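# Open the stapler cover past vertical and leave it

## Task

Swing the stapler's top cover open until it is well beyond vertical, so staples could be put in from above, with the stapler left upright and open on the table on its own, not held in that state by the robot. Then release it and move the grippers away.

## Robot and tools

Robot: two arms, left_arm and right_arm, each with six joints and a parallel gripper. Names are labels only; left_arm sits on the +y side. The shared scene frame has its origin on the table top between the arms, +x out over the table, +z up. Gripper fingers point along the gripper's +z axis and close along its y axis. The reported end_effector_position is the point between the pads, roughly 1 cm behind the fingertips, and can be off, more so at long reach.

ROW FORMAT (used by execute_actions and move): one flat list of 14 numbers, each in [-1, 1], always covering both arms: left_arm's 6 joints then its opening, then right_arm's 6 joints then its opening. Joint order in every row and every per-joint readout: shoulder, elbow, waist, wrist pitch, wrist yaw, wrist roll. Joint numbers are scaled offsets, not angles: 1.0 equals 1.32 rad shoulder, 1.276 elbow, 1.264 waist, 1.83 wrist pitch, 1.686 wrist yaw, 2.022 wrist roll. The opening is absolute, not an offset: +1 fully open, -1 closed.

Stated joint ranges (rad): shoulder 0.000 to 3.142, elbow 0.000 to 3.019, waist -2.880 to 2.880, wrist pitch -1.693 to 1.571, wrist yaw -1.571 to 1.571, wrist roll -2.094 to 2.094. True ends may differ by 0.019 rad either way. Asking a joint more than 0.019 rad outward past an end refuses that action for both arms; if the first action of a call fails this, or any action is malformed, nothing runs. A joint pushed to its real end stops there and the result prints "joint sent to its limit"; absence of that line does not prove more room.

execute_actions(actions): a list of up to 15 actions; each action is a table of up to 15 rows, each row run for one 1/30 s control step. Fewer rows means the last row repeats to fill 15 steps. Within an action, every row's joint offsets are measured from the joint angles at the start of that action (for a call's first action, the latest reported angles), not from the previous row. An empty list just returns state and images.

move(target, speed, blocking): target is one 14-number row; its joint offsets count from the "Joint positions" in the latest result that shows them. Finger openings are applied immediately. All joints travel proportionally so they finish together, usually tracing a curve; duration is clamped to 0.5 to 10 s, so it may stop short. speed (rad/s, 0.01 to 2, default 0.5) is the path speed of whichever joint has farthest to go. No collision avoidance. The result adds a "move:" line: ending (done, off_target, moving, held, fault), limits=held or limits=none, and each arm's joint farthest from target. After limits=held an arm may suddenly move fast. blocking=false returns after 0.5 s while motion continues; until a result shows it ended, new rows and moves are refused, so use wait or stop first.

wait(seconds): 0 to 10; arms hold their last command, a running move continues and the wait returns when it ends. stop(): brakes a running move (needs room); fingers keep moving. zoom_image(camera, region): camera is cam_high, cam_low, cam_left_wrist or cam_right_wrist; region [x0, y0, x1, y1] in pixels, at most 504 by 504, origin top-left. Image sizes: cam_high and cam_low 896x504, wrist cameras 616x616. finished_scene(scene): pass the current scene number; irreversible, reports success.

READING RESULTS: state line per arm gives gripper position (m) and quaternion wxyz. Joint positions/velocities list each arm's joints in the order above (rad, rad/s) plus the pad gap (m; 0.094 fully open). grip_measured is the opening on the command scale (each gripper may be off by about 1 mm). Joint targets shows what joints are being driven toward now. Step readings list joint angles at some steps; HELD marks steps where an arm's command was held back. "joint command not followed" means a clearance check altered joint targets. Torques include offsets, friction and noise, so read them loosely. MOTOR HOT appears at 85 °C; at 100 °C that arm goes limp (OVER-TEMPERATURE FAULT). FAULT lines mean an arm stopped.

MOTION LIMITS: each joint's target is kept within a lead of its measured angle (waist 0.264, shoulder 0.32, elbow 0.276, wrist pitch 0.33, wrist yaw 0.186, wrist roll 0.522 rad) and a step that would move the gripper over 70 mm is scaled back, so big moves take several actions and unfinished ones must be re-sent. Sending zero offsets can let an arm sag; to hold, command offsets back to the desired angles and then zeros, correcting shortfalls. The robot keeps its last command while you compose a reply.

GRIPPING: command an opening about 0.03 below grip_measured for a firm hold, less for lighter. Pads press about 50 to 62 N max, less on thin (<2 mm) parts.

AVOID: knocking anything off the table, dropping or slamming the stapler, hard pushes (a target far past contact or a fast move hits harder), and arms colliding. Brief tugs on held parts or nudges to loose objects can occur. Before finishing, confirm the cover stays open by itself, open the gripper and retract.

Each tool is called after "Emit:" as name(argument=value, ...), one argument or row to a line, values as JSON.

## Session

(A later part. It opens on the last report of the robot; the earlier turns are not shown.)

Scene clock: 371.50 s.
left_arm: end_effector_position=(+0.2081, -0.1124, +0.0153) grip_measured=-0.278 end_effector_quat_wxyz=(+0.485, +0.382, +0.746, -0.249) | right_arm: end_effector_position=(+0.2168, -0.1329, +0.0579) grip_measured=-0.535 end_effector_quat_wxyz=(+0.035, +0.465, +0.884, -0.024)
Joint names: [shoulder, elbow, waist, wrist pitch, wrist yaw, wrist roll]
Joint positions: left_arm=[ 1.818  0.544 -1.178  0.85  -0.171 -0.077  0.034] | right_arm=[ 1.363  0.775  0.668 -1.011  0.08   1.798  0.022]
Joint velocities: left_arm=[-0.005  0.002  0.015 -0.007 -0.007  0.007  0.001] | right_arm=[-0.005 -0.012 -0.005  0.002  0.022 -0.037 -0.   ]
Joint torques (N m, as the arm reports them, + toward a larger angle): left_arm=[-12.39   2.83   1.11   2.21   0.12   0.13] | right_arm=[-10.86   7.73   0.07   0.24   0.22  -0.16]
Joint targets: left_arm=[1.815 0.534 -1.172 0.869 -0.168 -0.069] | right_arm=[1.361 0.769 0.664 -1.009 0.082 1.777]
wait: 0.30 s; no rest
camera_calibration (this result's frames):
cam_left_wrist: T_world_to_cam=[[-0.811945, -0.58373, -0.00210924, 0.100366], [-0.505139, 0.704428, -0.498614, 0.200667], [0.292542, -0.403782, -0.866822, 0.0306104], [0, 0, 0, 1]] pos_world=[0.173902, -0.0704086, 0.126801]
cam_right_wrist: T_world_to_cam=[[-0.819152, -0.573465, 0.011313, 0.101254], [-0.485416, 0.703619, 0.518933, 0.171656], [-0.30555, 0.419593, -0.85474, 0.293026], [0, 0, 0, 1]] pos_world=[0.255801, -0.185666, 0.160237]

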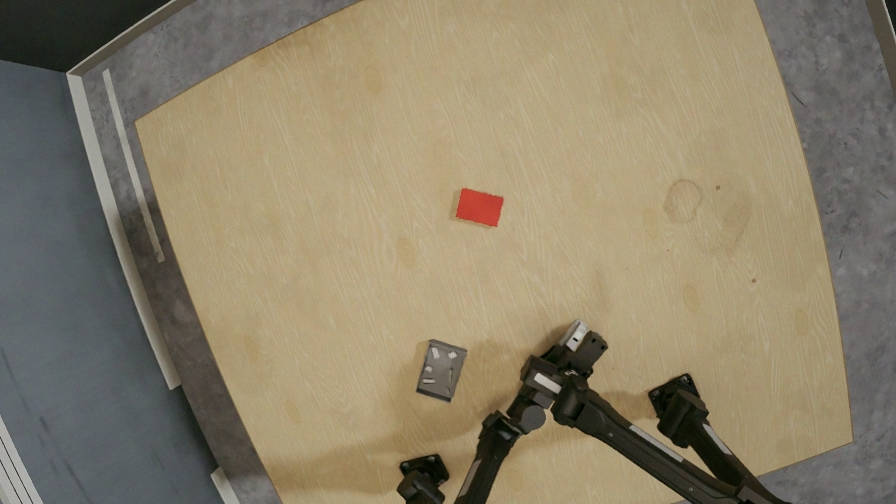

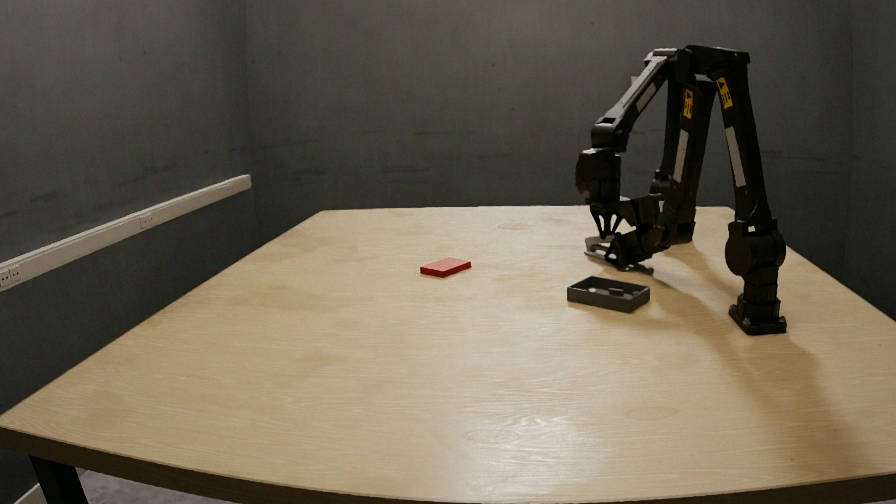

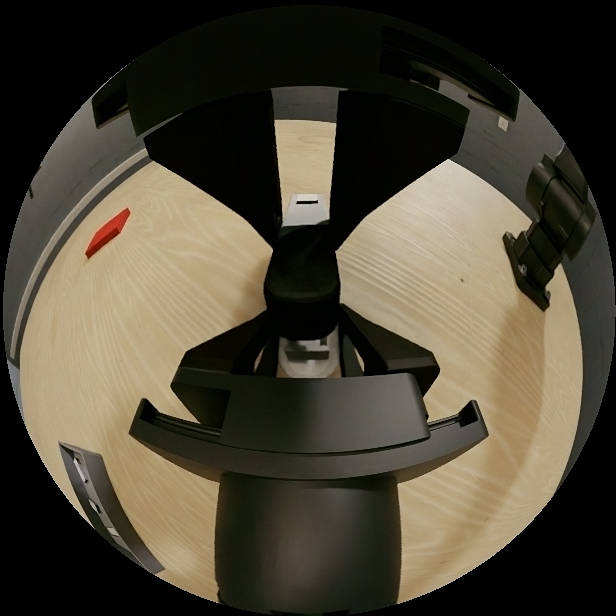

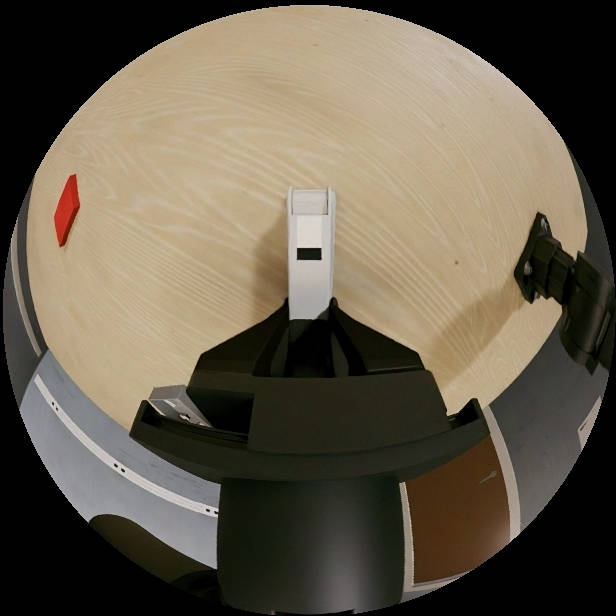

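Emit:
execute_actions(
  actions=[
    [
[-0.0023,-0.0078,0.0047,0.0104,0.0018,0.0040,-0.32, -0.0098,-0.0055,-0.0176,0.0011,0.0010,-0.0220,-0.565],
[-0.0023,-0.0078,0.0047,0.0104,0.0018,0.0040,-0.32, -0.0189,-0.0055,-0.0342,0.0011,-0.0069,-0.0402,-0.565],
[-0.0023,-0.0078,0.0047,0.0104,0.0018,0.0040,-0.32, -0.0273,0.0000,-0.0510,0.0011,-0.0271,-0.0509,-0.565],
[-0.0023,-0.0078,0.0047,0.0104,0.0018,0.0040,-0.32, -0.0330,0.0078,-0.0682,0.0011,-0.0474,-0.0616,-0.565],
[-0.0023,-0.0078,0.0047,0.0104,0.0018,0.0040,-0.32, -0.0374,0.0157,-0.0856,-0.0011,-0.0680,-0.0726,-0.565],
[-0.0023,-0.0078,0.0047,0.0104,0.0018,0.0040,-0.32, -0.0409,0.0235,-0.1033,-0.0033,-0.0886,-0.0836,-0.565],
[-0.0023,-0.0078,0.0047,0.0104,0.0018,0.0040,-0.32, -0.0435,0.0290,-0.1211,-0.0055,-0.1093,-0.0948,-0.565],
[-0.0023,-0.0078,0.0047,0.0104,0.0018,0.0040,-0.32, -0.0452,0.0321,-0.1392,-0.0079,-0.1301,-0.1063,-0.565],
[-0.0023,-0.0078,0.0047,0.0104,0.0018,0.0040,-0.32, -0.0447,0.0345,-0.1573,-0.0106,-0.1508,-0.1179,-0.565],
[-0.0023,-0.0078,0.0047,0.0104,0.0018,0.0040,-0.32, -0.0409,0.0361,-0.1755,-0.0138,-0.1716,-0.1298,-0.565],
[-0.0023,-0.0078,0.0047,0.0104,0.0018,0.0040,-0.32, -0.0364,0.0376,-0.1937,-0.0174,-0.1923,-0.1420,-0.565],
[-0.0023,-0.0078,0.0047,0.0104,0.0018,0.0040,-0.32, -0.0318,0.0392,-0.2119,-0.0215,-0.2130,-0.1517,-0.565],
[-0.0023,-0.0078,0.0047,0.0104,0.0018,0.0040,-0.32, -0.0295,0.0408,-0.2210,-0.0260,-0.2336,-0.1517,-0.565],
[-0.0023,-0.0078,0.0047,0.0104,0.0018,0.0040,-0.32, -0.0295,0.0408,-0.2210,-0.0309,-0.2541,-0.1517,-0.565],
[-0.0023,-0.0078,0.0047,0.0104,0.0018,0.0040,-0.32, -0.0295,0.0408,-0.2210,-0.0309,-0.2541,-0.1517,-0.565]
],
  ],
)

Emit:
wait(
  seconds=0.3,
)

Scene clock: 396.03 s.
left_arm: end_effector_position=(+0.2090, -0.1117, +0.0152) grip_measured=-0.278 end_effector_quat_wxyz=(+0.485, +0.383, +0.746, -0.248) | right_arm: end_effector_position=(+0.2258, -0.1445, +0.0817) grip_measured=-0.536 end_effector_quat_wxyz=(-0.152, +0.469, +0.867, +0.073)
Joint names: [shoulder, elbow, waist, wrist pitch, wrist yaw, wrist roll]
Joint positions: left_arm=[ 1.818  0.544 -1.175  0.85  -0.17  -0.075  0.034] | right_arm=[ 1.317  0.777  0.4   -1.053 -0.337  1.549  0.022]
Joint velocities: left_arm=[-0.015  0.002  0.005 -0.017  0.022 -0.022 -0.001] | right_arm=[-0.005 -0.007 -0.337 -0.12  -0.447 -0.374  0.   ]
Joint torques (N m, as the arm reports them, + toward a larger angle): left_arm=[-12.86   2.99   0.91   2.27  -0.03   0.04] | right_arm=[-9.45 12.94  1.3  -0.01  0.01 -0.02]
Joint targets: left_arm=[1.815 0.534 -1.172 0.869 -0.168 -0.069] | right_arm=[1.324 0.827 0.388 -1.068 -0.348 1.492]
Step readings (joint positions):
0: left_arm=[1.818 0.544 -1.178 0.850 -0.171 -0.077] | right_arm=[1.363 0.775 0.668 -1.011 0.080 1.798]
1: left_arm=[1.818 0.544 -1.178 0.850 -0.171 -0.077] | right_arm=[1.363 0.775 0.667 -1.011 0.080 1.796]
2: left_arm=[1.818 0.544 -1.178 0.850 -0.171 -0.077] | right_arm=[1.363 0.775 0.663 -1.011 0.074 1.789]
4: left_arm=[1.818 0.544 -1.178 0.850 -0.171 -0.077] | right_arm=[1.357 0.775 0.639 -1.011 0.031 1.765]
8: left_arm=[1.818 0.544 -1.176 0.850 -0.172 -0.077] | right_arm=[1.326 0.775 0.548 -1.021 -0.111 1.687]
15: Joint positions above
camera_calibration (this result's frames):
cam_left_wrist: T_world_to_cam=[[-0.811642, -0.584139, -0.00431159, 0.101361], [-0.504733, 0.704988, -0.498234, 0.200548], [0.294078, -0.402212, -0.867032, 0.0303607], [0, 0, 0, 1]] pos_world=[0.174563, -0.0699634, 0.12668]
cam_right_wrist: T_world_to_cam=[[-0.8309, -0.556267, 0.0131232, 0.106728], [-0.306325, 0.476995, 0.823796, 0.0738242], [-0.464511, 0.680472, -0.566734, 0.371099], [0, 0, 0, 1]] pos_world=[0.283674, -0.228367, 0.148098]

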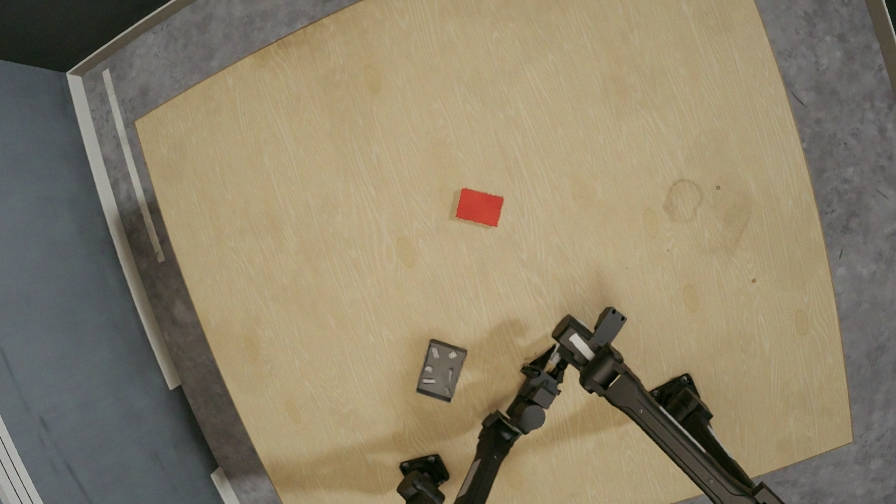

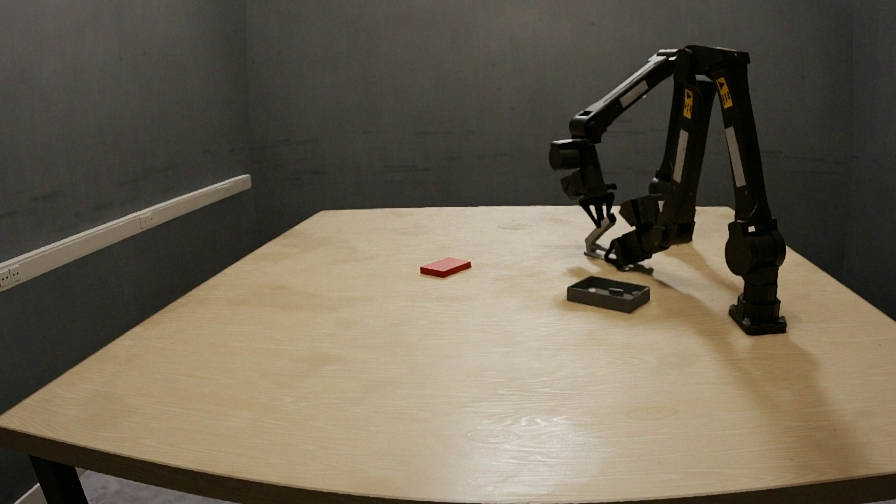

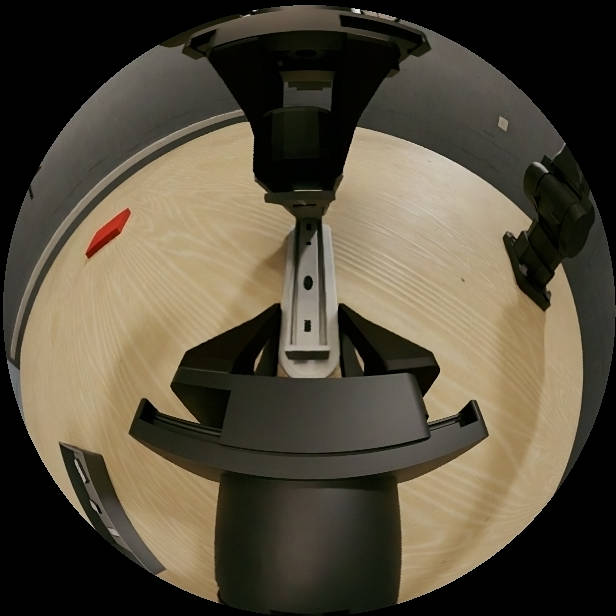

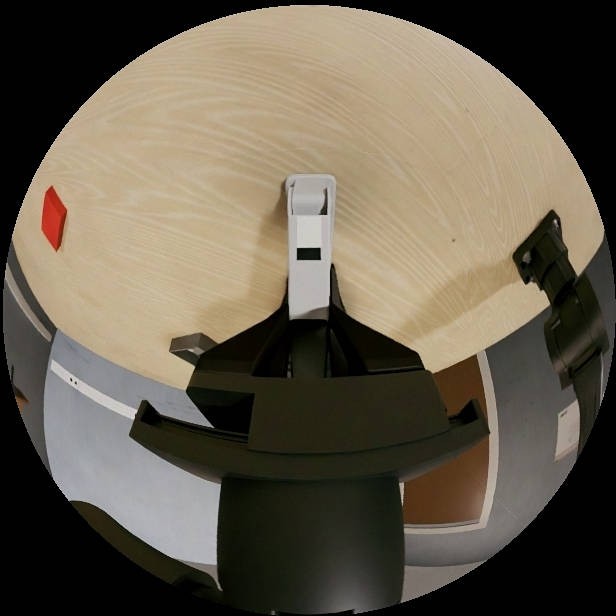

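Scene clock: 396.33 s.
left_arm: end_effector_position=(+0.2088, -0.1118, +0.0152) grip_measured=-0.278 end_effector_quat_wxyz=(+0.485, +0.384, +0.746, -0.248) | right_arm: end_effector_position=(+0.2259, -0.1454, +0.0827) grip_measured=-0.536 end_effector_quat_wxyz=(-0.158, +0.464, +0.868, +0.077)
Joint names: [shoulder, elbow, waist, wrist pitch, wrist yaw, wrist roll]
Joint positions: left_arm=[ 1.818  0.544 -1.175  0.85  -0.169 -0.073  0.034] | right_arm=[ 1.317  0.777  0.39  -1.058 -0.352  1.528  0.022]
Joint velocities: left_arm=[-0.015 -0.017 -0.005 -0.027 -0.037  0.022  0.   ] | right_arm=[-0.015 -0.007  0.015 -0.022  0.022 -0.022  0.001]
Joint torques (N m, as the arm reports them, + toward a larger angle): left_arm=[-12.39   2.95   0.71   2.19   0.     0.1 ] | right_arm=[-9.48 12.92  0.77 -0.2  -0.04 -0.37]
Joint targets: left_arm=[1.815 0.534 -1.172 0.869 -0.168 -0.069] | right_arm=[1.324 0.827 0.388 -1.068 -0.348 1.492]
wait: 0.30 s; no rest
camera_calibration (this result's frames):
cam_left_wrist: T_world_to_cam=[[-0.812786, -0.582532, -0.00593954, 0.101608], [-0.502708, 0.70649, -0.498152, 0.20028], [0.294386, -0.401906, -0.867069, 0.030323], [0, 0, 0, 1]] pos_world=[0.174341, -0.0701191, 0.126666]
cam_right_wrist: T_world_to_cam=[[-0.825131, -0.564857, 0.00976345, 0.104007], [-0.306321, 0.461855, 0.832381, 0.0704732], [-0.474685, 0.683833, -0.554118, 0.373988], [0, 0, 0, 1]] pos_world=[0.284933, -0.229545, 0.147558]

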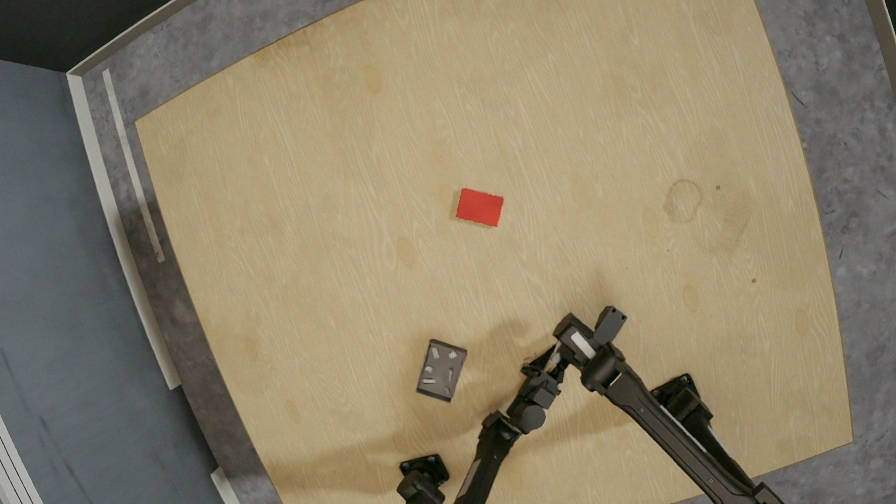

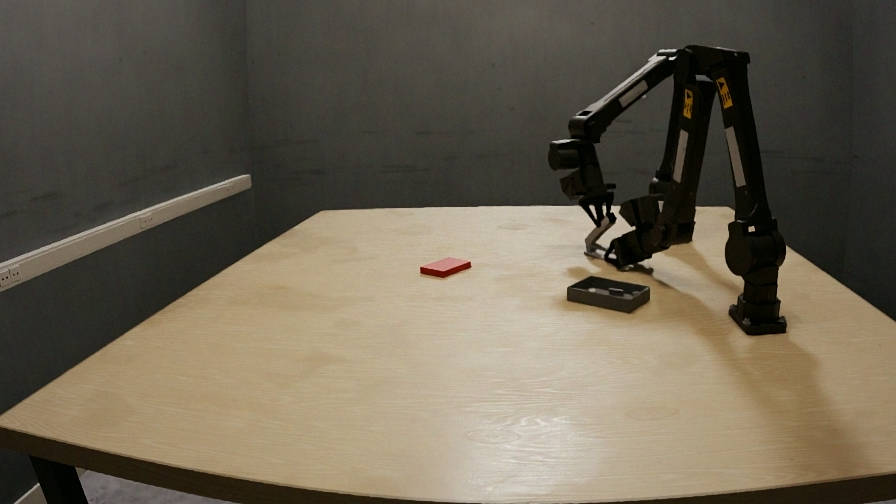

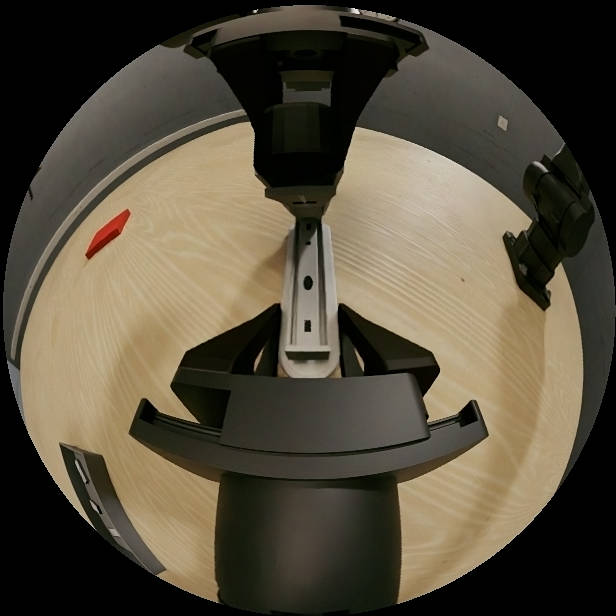

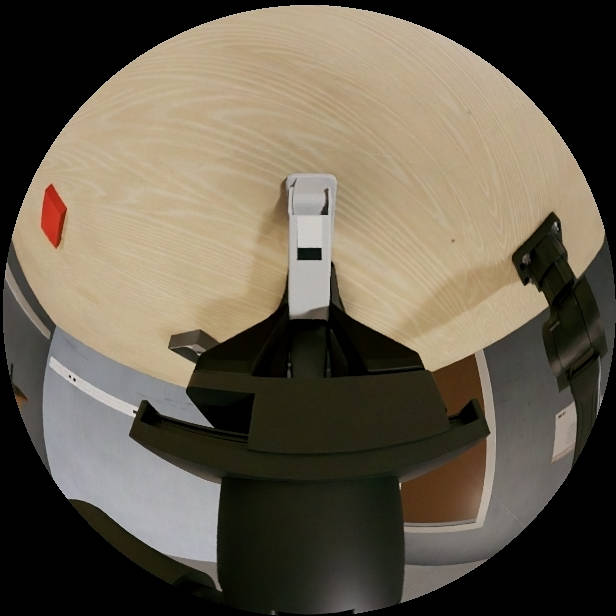

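Emit:
execute_actions(
  actions=[
    [
[-0.0023,-0.0078,0.0016,0.0104,0.0006,0.0020,-0.32, 0.0086,0.0449,-0.0175,-0.0074,0.0020,-0.0280,-0.565],
[-0.0023,-0.0078,0.0016,0.0104,0.0006,0.0020,-0.32, 0.0130,0.0474,-0.0355,-0.0101,-0.0068,-0.0472,-0.565],
[-0.0023,-0.0078,0.0016,0.0104,0.0006,0.0020,-0.32, 0.0183,0.0502,-0.0533,-0.0158,-0.0270,-0.0610,-0.565],
[-0.0023,-0.0078,0.0016,0.0104,0.0006,0.0020,-0.32, 0.0246,0.0532,-0.0710,-0.0221,-0.0469,-0.0747,-0.565],
[-0.0023,-0.0078,0.0016,0.0104,0.0006,0.0020,-0.32, 0.0318,0.0566,-0.0884,-0.0290,-0.0664,-0.0893,-0.565],
[-0.0023,-0.0078,0.0016,0.0104,0.0006,0.0020,-0.32, 0.0399,0.0602,-0.1055,-0.0363,-0.0858,-0.1042,-0.565],
[-0.0023,-0.0078,0.0016,0.0104,0.0006,0.0020,-0.32, 0.0490,0.0640,-0.1224,-0.0444,-0.1047,-0.1193,-0.565],
[-0.0023,-0.0078,0.0016,0.0104,0.0006,0.0020,-0.32, 0.0590,0.0682,-0.1389,-0.0530,-0.1233,-0.1355,-0.565],
[-0.0023,-0.0078,0.0016,0.0104,0.0006,0.0020,-0.32, 0.0699,0.0726,-0.1551,-0.0622,-0.1415,-0.1516,-0.565],
[-0.0023,-0.0078,0.0016,0.0104,0.0006,0.0020,-0.32, 0.0817,0.0774,-0.1709,-0.0722,-0.1593,-0.1688,-0.565],
[-0.0023,-0.0078,0.0016,0.0104,0.0006,0.0020,-0.32, 0.0943,0.0824,-0.1863,-0.0828,-0.1765,-0.1864,-0.565],
[-0.0023,-0.0078,0.0016,0.0104,0.0006,0.0020,-0.32, 0.1078,0.0877,-0.2013,-0.0942,-0.1932,-0.2005,-0.565],
[-0.0023,-0.0078,0.0016,0.0104,0.0006,0.0020,-0.32, 0.1148,0.0904,-0.2086,-0.1063,-0.2094,-0.2005,-0.565],
[-0.0023,-0.0078,0.0016,0.0104,0.0006,0.0020,-0.32, 0.1148,0.0904,-0.2086,-0.1191,-0.2251,-0.2005,-0.565],
[-0.0023,-0.0078,0.0016,0.0104,0.0006,0.0020,-0.32, 0.1148,0.0904,-0.2086,-0.1191,-0.2251,-0.2005,-0.565]
],
  ],
)

Emit:
wait(
  seconds=0.3,
)

Scene clock: 425.90 s.
left_arm: end_effector_position=(+0.2093, -0.1121, +0.0163) grip_measured=-0.278 end_effector_quat_wxyz=(+0.488, +0.383, +0.745, -0.248) | right_arm: end_effector_position=(+0.2398, -0.1634, +0.0991) grip_measured=-0.536 end_effector_quat_wxyz=(-0.338, +0.448, +0.812, +0.162)
Joint names: [shoulder, elbow, waist, wrist pitch, wrist yaw, wrist roll]
Joint positions: left_arm=[ 1.818  0.544 -1.175  0.855 -0.171 -0.072  0.034] | right_arm=[ 1.453  0.835  0.14  -1.247 -0.722  1.2    0.022]
Joint velocities: left_arm=[-0.005  0.007 -0.005  0.002  0.007 -0.007 -0.   ] | right_arm=[ 0.278  0.095 -0.278 -0.354 -0.3   -0.564 -0.   ]
Joint torques (N m, as the arm reports them, + toward a larger angle): left_arm=[-12.56   2.86   0.18   2.08   0.09   0.12] | right_arm=[-12.28  12.11   0.42  -0.3   -0.48   0.07]
Joint targets: left_arm=[1.815 0.534 -1.173 0.869 -0.168 -0.068] | right_arm=[1.468 0.892 0.126 -1.276 -0.732 1.122]
Step readings (joint positions):
0: left_arm=[1.818 0.544 -1.175 0.850 -0.169 -0.072] | right_arm=[1.317 0.777 0.390 -1.058 -0.352 1.528]
1: left_arm=[1.818 0.544 -1.175 0.850 -0.169 -0.072] | right_arm=[1.317 0.778 0.389 -1.059 -0.353 1.525]
2: left_arm=[1.818 0.544 -1.175 0.851 -0.170 -0.072] | right_arm=[1.317 0.779 0.386 -1.062 -0.359 1.517]
4: left_arm=[1.818 0.544 -1.175 0.853 -0.172 -0.072] | right_arm=[1.322 0.784 0.360 -1.074 -0.401 1.490]
8: left_arm=[1.818 0.544 -1.175 0.855 -0.173 -0.072] | right_arm=[1.354 0.798 0.266 -1.124 -0.534 1.392]
15: Joint positions above
camera_calibration (this result's frames):
cam_left_wrist: T_world_to_cam=[[-0.811726, -0.584001, -0.00664947, 0.101542], [-0.502202, 0.703753, -0.502519, 0.200932], [0.298151, -0.404568, -0.864541, 0.0299234], [0, 0, 0, 1]] pos_world=[0.174411, -0.0699998, 0.127517]
cam_right_wrist: T_world_to_cam=[[-0.833316, -0.551662, 0.0354076, 0.106721], [-0.0654162, 0.162011, 0.984618, -0.0524227], [-0.548913, 0.818182, -0.171094, 0.403833], [0, 0, 0, 1]] pos_world=[0.307173, -0.263042, 0.116931]

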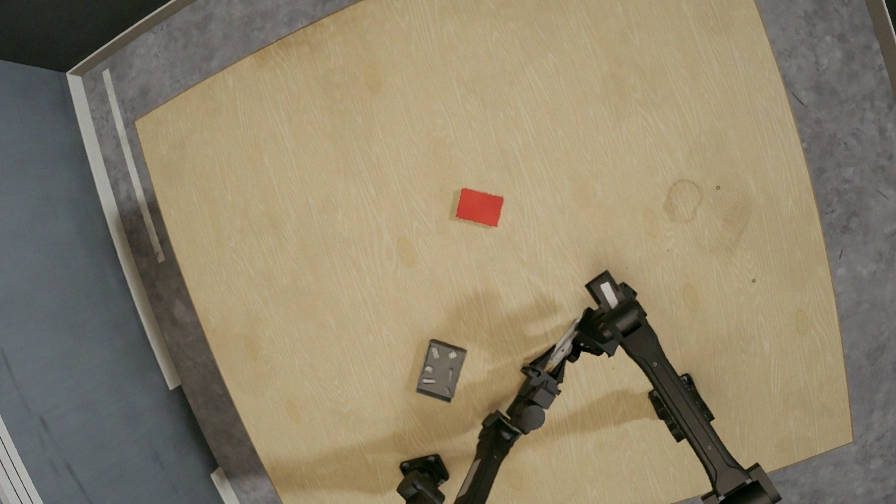

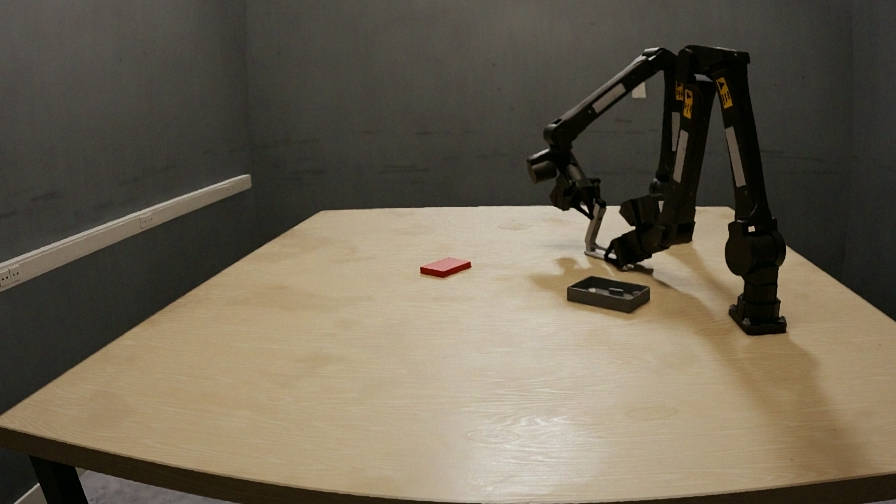

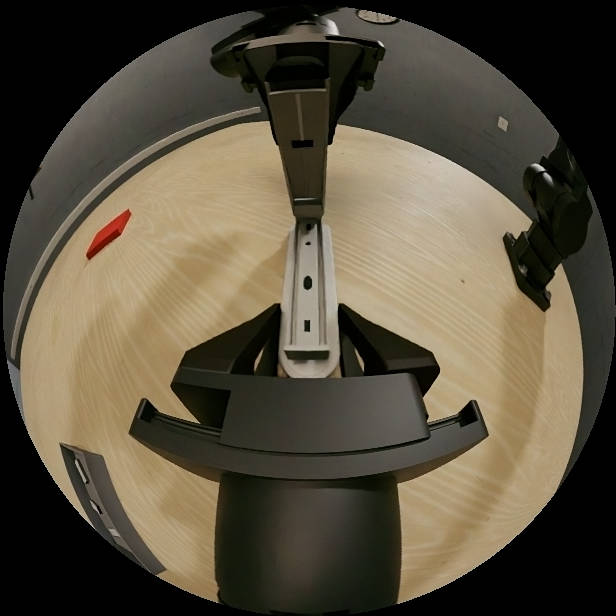

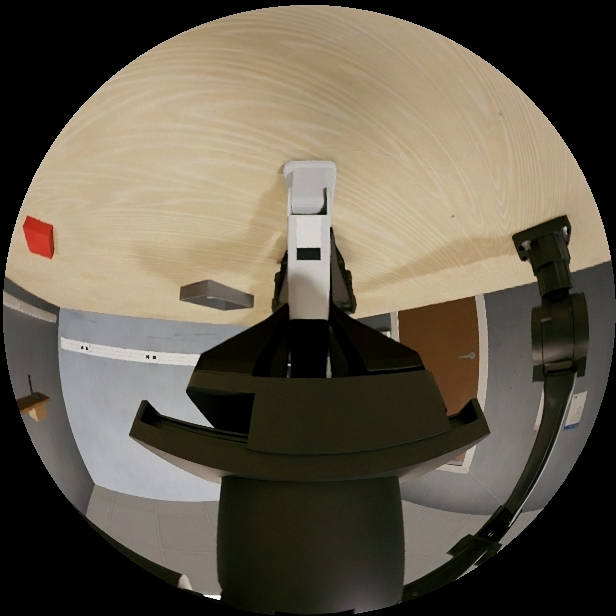

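Scene clock: 426.20 s.
left_arm: end_effector_position=(+0.2093, -0.1121, +0.0163) grip_measured=-0.278 end_effector_quat_wxyz=(+0.488, +0.383, +0.745, -0.248) | right_arm: end_effector_position=(+0.2403, -0.1645, +0.1005) grip_measured=-0.536 end_effector_quat_wxyz=(-0.346, +0.438, +0.813, +0.167)
Joint names: [shoulder, elbow, waist, wrist pitch, wrist yaw, wrist roll]
Joint positions: left_arm=[ 1.818  0.544 -1.175  0.855 -0.171 -0.072  0.034] | right_arm=[ 1.464  0.842  0.131 -1.267 -0.734  1.158  0.022]
Joint velocities: left_arm=[-0.015  0.002 -0.005  0.002  0.037 -0.037  0.   ] | right_arm=[ 0.005  0.007 -0.015 -0.012 -0.022  0.022  0.   ]
Joint torques (N m, as the arm reports them, + toward a larger angle): left_arm=[-12.25   2.97   0.7    2.07   0.1    0.1 ] | right_arm=[-11.39  12.08   0.58  -0.63  -0.4   -0.35]
Joint targets: left_arm=[1.815 0.534 -1.173 0.869 -0.168 -0.068] | right_arm=[1.468 0.893 0.126 -1.276 -0.732 1.122]
wait: 0.30 s; no rest
camera_calibration (this result's frames):
cam_left_wrist: T_world_to_cam=[[-0.811726, -0.584001, -0.00664947, 0.101542], [-0.502202, 0.703753, -0.502519, 0.200932], [0.298151, -0.404568, -0.864541, 0.0299234], [0, 0, 0, 1]] pos_world=[0.174411, -0.0699998, 0.127517]
cam_right_wrist: T_world_to_cam=[[-0.824137, -0.565806, 0.0257172, 0.102903], [-0.0651199, 0.139761, 0.988042, -0.0576515], [-0.562634, 0.812607, -0.152027, 0.405721], [0, 0, 0, 1]] pos_world=[0.309324, -0.263411, 0.115996]

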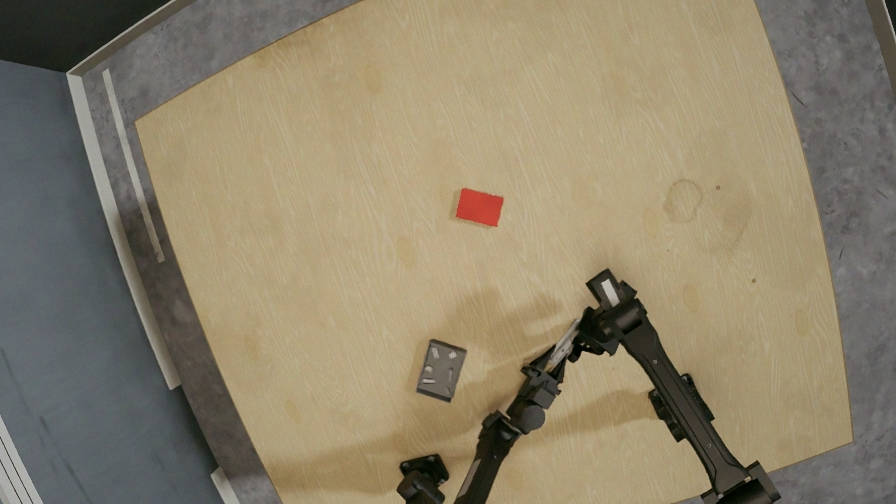

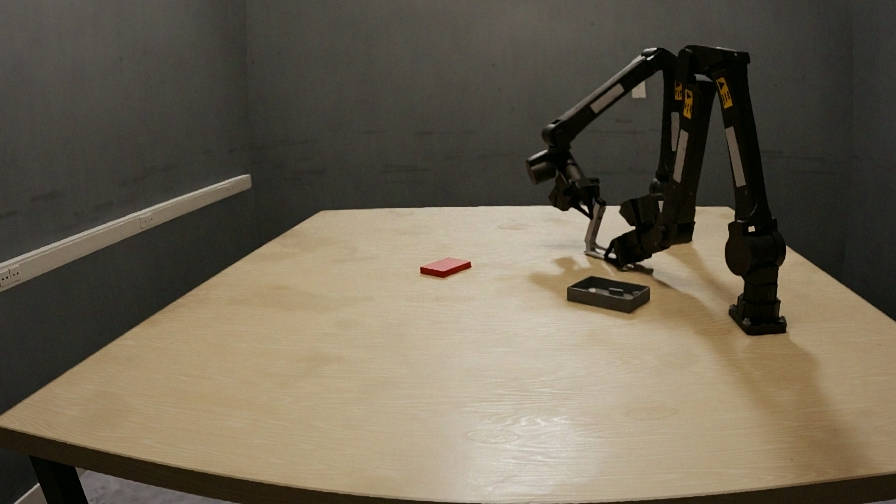

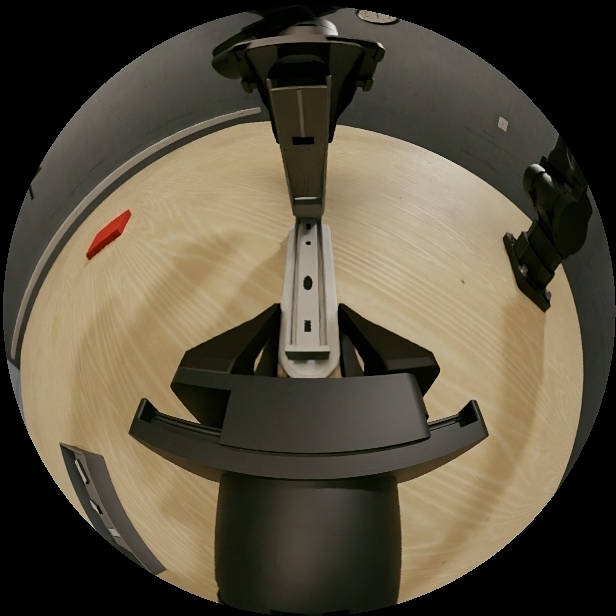

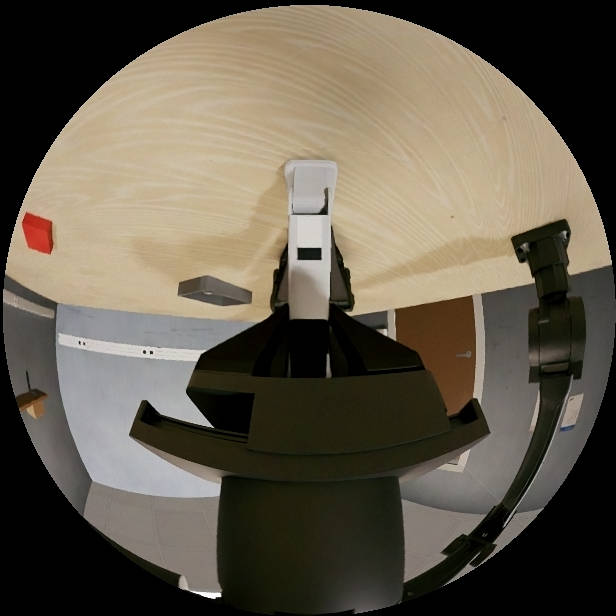

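Emit:
execute_actions(
  actions=[
    [
[-0.0023,-0.0078,0.0016,0.0077,0.0018,0.0020,-0.32, 0.0,0.0063,0.0,0.0020,0.0,0.0050,-0.3],
[-0.0023,-0.0078,0.0016,0.0077,0.0018,0.0020,-0.32, 0.0,-0.0031,0.0050,0.0040,0.0,0.0267,-0.1],
[-0.0023,-0.0078,0.0016,0.0077,0.0018,0.0020,-0.32, -0.0258,-0.0078,0.0287,0.0060,0.0,0.0505,0.0],
[-0.0023,-0.0078,0.0016,0.0077,0.0018,0.0020,-0.32, -0.0515,-0.0118,0.0523,0.0150,0.0152,0.0744,0.0],
[-0.0023,-0.0078,0.0016,0.0077,0.0018,0.0020,-0.32, -0.0735,-0.0149,0.0775,0.0320,0.0493,0.0976,0.0],
[-0.0023,-0.0078,0.0016,0.0077,0.0018,0.0020,-0.32, -0.0924,-0.0172,0.1036,0.0464,0.0847,0.1206,0.0],
[-0.0023,-0.0078,0.0016,0.0077,0.0018,0.0020,-0.32, -0.1083,-0.0172,0.1312,0.0578,0.1216,0.1437,0.0],
[-0.0023,-0.0078,0.0016,0.0077,0.0018,0.0020,-0.32, -0.1212,-0.0172,0.1602,0.0667,0.1597,0.1645,0.0],
[-0.0023,-0.0078,0.0016,0.0077,0.0018,0.0020,-0.32, -0.1318,-0.0172,0.1897,0.0734,0.1988,0.1852,0.0],
[-0.0023,-0.0078,0.0016,0.0077,0.0018,0.0020,-0.32, -0.1394,-0.0172,0.2203,0.0785,0.2387,0.2059,0.0],
[-0.0023,-0.0078,0.0016,0.0077,0.0018,0.0020,-0.32, -0.1439,-0.0172,0.2517,0.0806,0.2792,0.2256,0.0],
[-0.0023,-0.0078,0.0016,0.0077,0.0018,0.0020,-0.32, -0.1455,-0.0172,0.2833,0.0806,0.3203,0.2455,0.0],
[-0.0023,-0.0078,0.0016,0.0077,0.0018,0.0020,-0.32, -0.1455,-0.0172,0.3150,0.0806,0.3617,0.2614,0.0],
[-0.0023,-0.0078,0.0016,0.0077,0.0018,0.0020,-0.32, -0.1455,-0.0172,0.3306,0.0806,0.4031,0.2614,0.0],
[-0.0023,-0.0078,0.0016,0.0077,0.0018,0.0020,-0.32, -0.1455,-0.0172,0.3306,0.0806,0.4445,0.2614,0.0]
],
  ],
)

Emit:
wait(
  seconds=0.3,
)

Scene clock: 486.80 s.
left_arm: end_effector_position=(+0.2084, -0.1108, +0.0147) grip_measured=-0.278 end_effector_quat_wxyz=(+0.486, +0.384, +0.745, -0.248) | right_arm: end_effector_position=(+0.2290, -0.1506, +0.1059) grip_measured=-0.002 end_effector_quat_wxyz=(-0.022, +0.428, +0.904, +0.015)
Joint names: [shoulder, elbow, waist, wrist pitch, wrist yaw, wrist roll]
Joint positions: left_arm=[ 1.82   0.541 -1.175  0.855 -0.17  -0.072  0.034] | right_arm=[ 1.256  0.823  0.529 -1.129 -0.054  1.575  0.047]
Joint velocities: left_arm=[ 0.015 -0.002 -0.015 -0.022 -0.022 -0.007  0.001] | right_arm=[-0.034  0.022  0.884 -0.002  1.795  0.681  0.001]
Joint torques (N m, as the arm reports them, + toward a larger angle): left_arm=[-12.57   3.06   0.68   2.04  -0.02   0.11] | right_arm=[-7.45  8.86 -2.49  0.55  0.06  0.08]
Joint targets: left_arm=[1.815 0.534 -1.173 0.869 -0.169 -0.068] | right_arm=[1.272 0.820 0.549 -1.120 0.015 1.686]
Step readings (joint positions):
0: left_arm=[1.818 0.544 -1.175 0.855 -0.171 -0.072] | right_arm=[1.464 0.842 0.131 -1.267 -0.734 1.158]
1: left_arm=[1.818 0.544 -1.175 0.855 -0.171 -0.072] | right_arm=[1.464 0.842 0.131 -1.267 -0.734 1.159]
2: left_arm=[1.819 0.542 -1.175 0.855 -0.170 -0.072] | right_arm=[1.464 0.842 0.131 -1.267 -0.734 1.165]
4: left_arm=[1.820 0.541 -1.175 0.855 -0.170 -0.072] | right_arm=[1.458 0.840 0.139 -1.262 -0.724 1.201]
8: left_arm=[1.820 0.541 -1.175 0.855 -0.170 -0.072] | right_arm=[1.381 0.824 0.243 -1.192 -0.522 1.328]
15: Joint positions above
camera_calibration (this result's frames):
cam_left_wrist: T_world_to_cam=[[-0.812758, -0.582564, -0.00665189, 0.101865], [-0.502221, 0.706363, -0.498824, 0.199039], [0.295296, -0.402082, -0.866678, 0.0302133], [0, 0, 0, 1]] pos_world=[0.173831, -0.0691031, 0.126148]
cam_right_wrist: T_world_to_cam=[[-0.768135, -0.640232, -0.0084948, 0.0809632], [-0.500411, 0.591999, 0.631765, 0.139839], [-0.399447, 0.489531, -0.775114, 0.368772], [0, 0, 0, 1]] pos_world=[0.279472, -0.211475, 0.198182]

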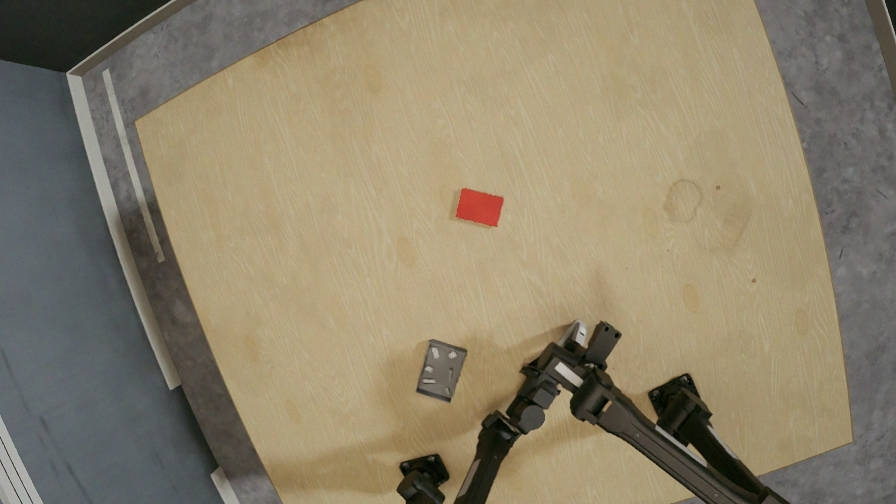

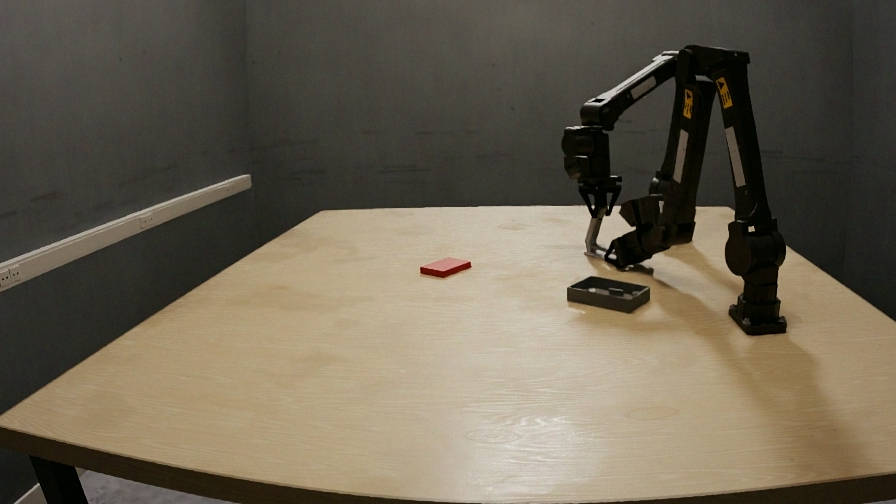

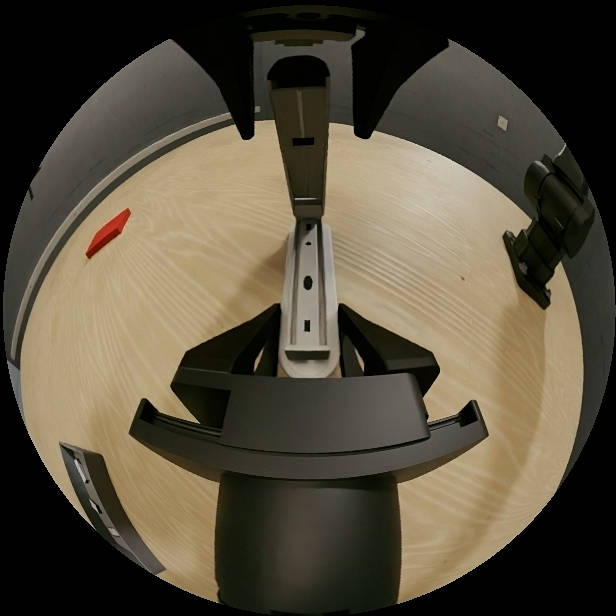

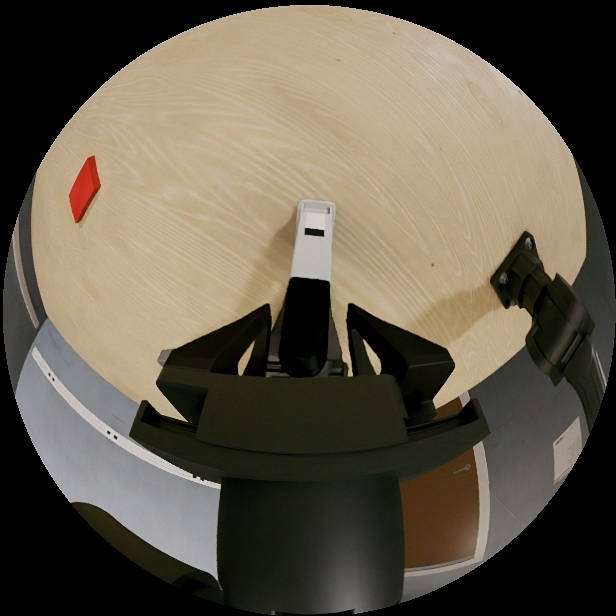

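Scene clock: 487.10 s.
left_arm: end_effector_position=(+0.2084, -0.1108, +0.0147) grip_measured=-0.278 end_effector_quat_wxyz=(+0.486, +0.384, +0.745, -0.248) | right_arm: end_effector_position=(+0.2309, -0.1524, +0.1055) grip_measured=-0.002 end_effector_quat_wxyz=(+0.007, +0.456, +0.890, +0.002)
Joint names: [shoulder, elbow, waist, wrist pitch, wrist yaw, wrist roll]
Joint positions: left_arm=[ 1.82   0.541 -1.175  0.855 -0.17  -0.072  0.034] | right_arm=[ 1.256  0.823  0.556 -1.128  0.012  1.665  0.047]
Joint velocities: left_arm=[-0.024  0.002 -0.005 -0.002 -0.037 -0.007 -0.   ] | right_arm=[-0.015 -0.012 -0.015 -0.002  0.051  0.066  0.001]
Joint torques (N m, as the arm reports them, + toward a larger angle): left_arm=[-12.37   3.03   0.75   1.99  -0.01   0.1 ] | right_arm=[-8.2   8.85 -0.06  0.52  0.22  0.16]
Joint targets: left_arm=[1.815 0.534 -1.173 0.869 -0.169 -0.068] | right_arm=[1.272 0.820 0.549 -1.120 0.015 1.687]
wait: 0.30 s; no rest
camera_calibration (this result's frames):
cam_left_wrist: T_world_to_cam=[[-0.812758, -0.582564, -0.00665189, 0.101865], [-0.502221, 0.706363, -0.498824, 0.199039], [0.295296, -0.402082, -0.866678, 0.0302133], [0, 0, 0, 1]] pos_world=[0.173831, -0.0691031, 0.126148]
cam_right_wrist: T_world_to_cam=[[-0.806664, -0.590918, -0.0104353, 0.0978881], [-0.486129, 0.653367, 0.580337, 0.153597], [-0.336113, 0.47321, -0.81431, 0.357203], [0, 0, 0, 1]] pos_world=[0.273691, -0.211543, 0.202757]

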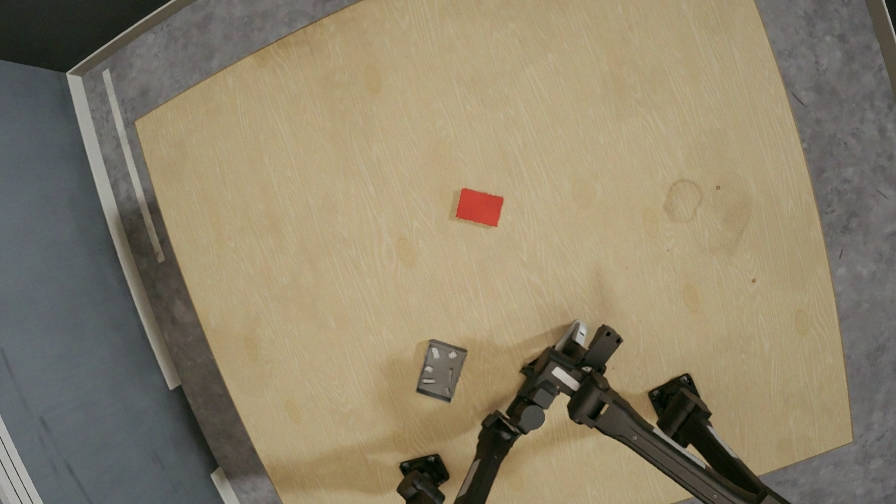

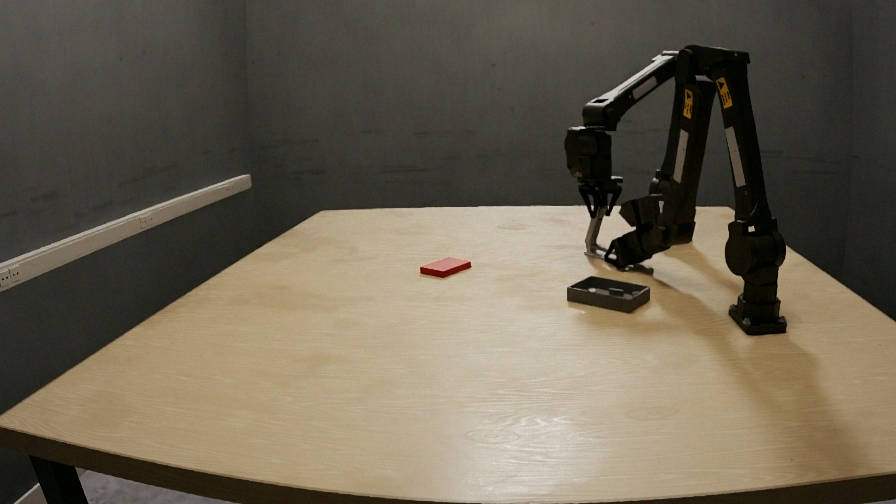

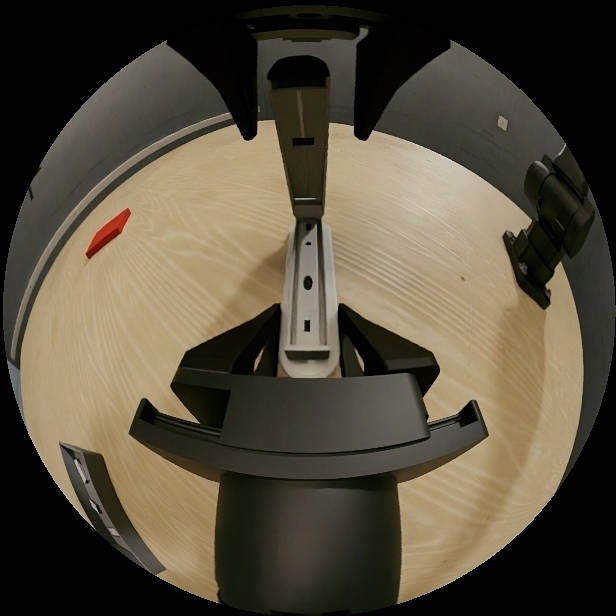

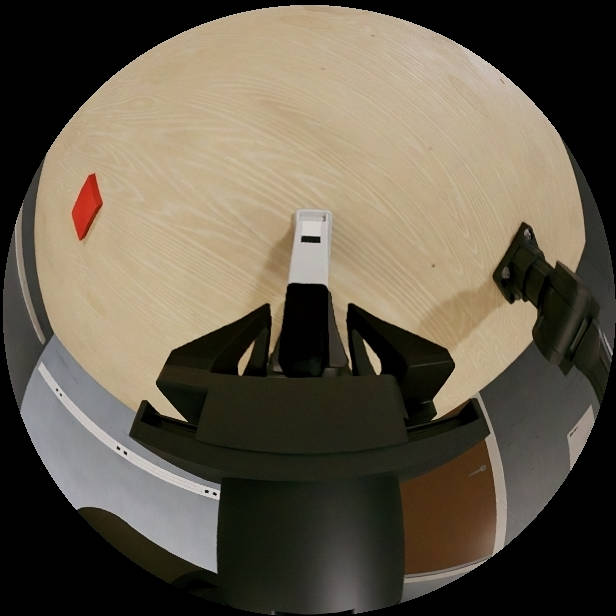

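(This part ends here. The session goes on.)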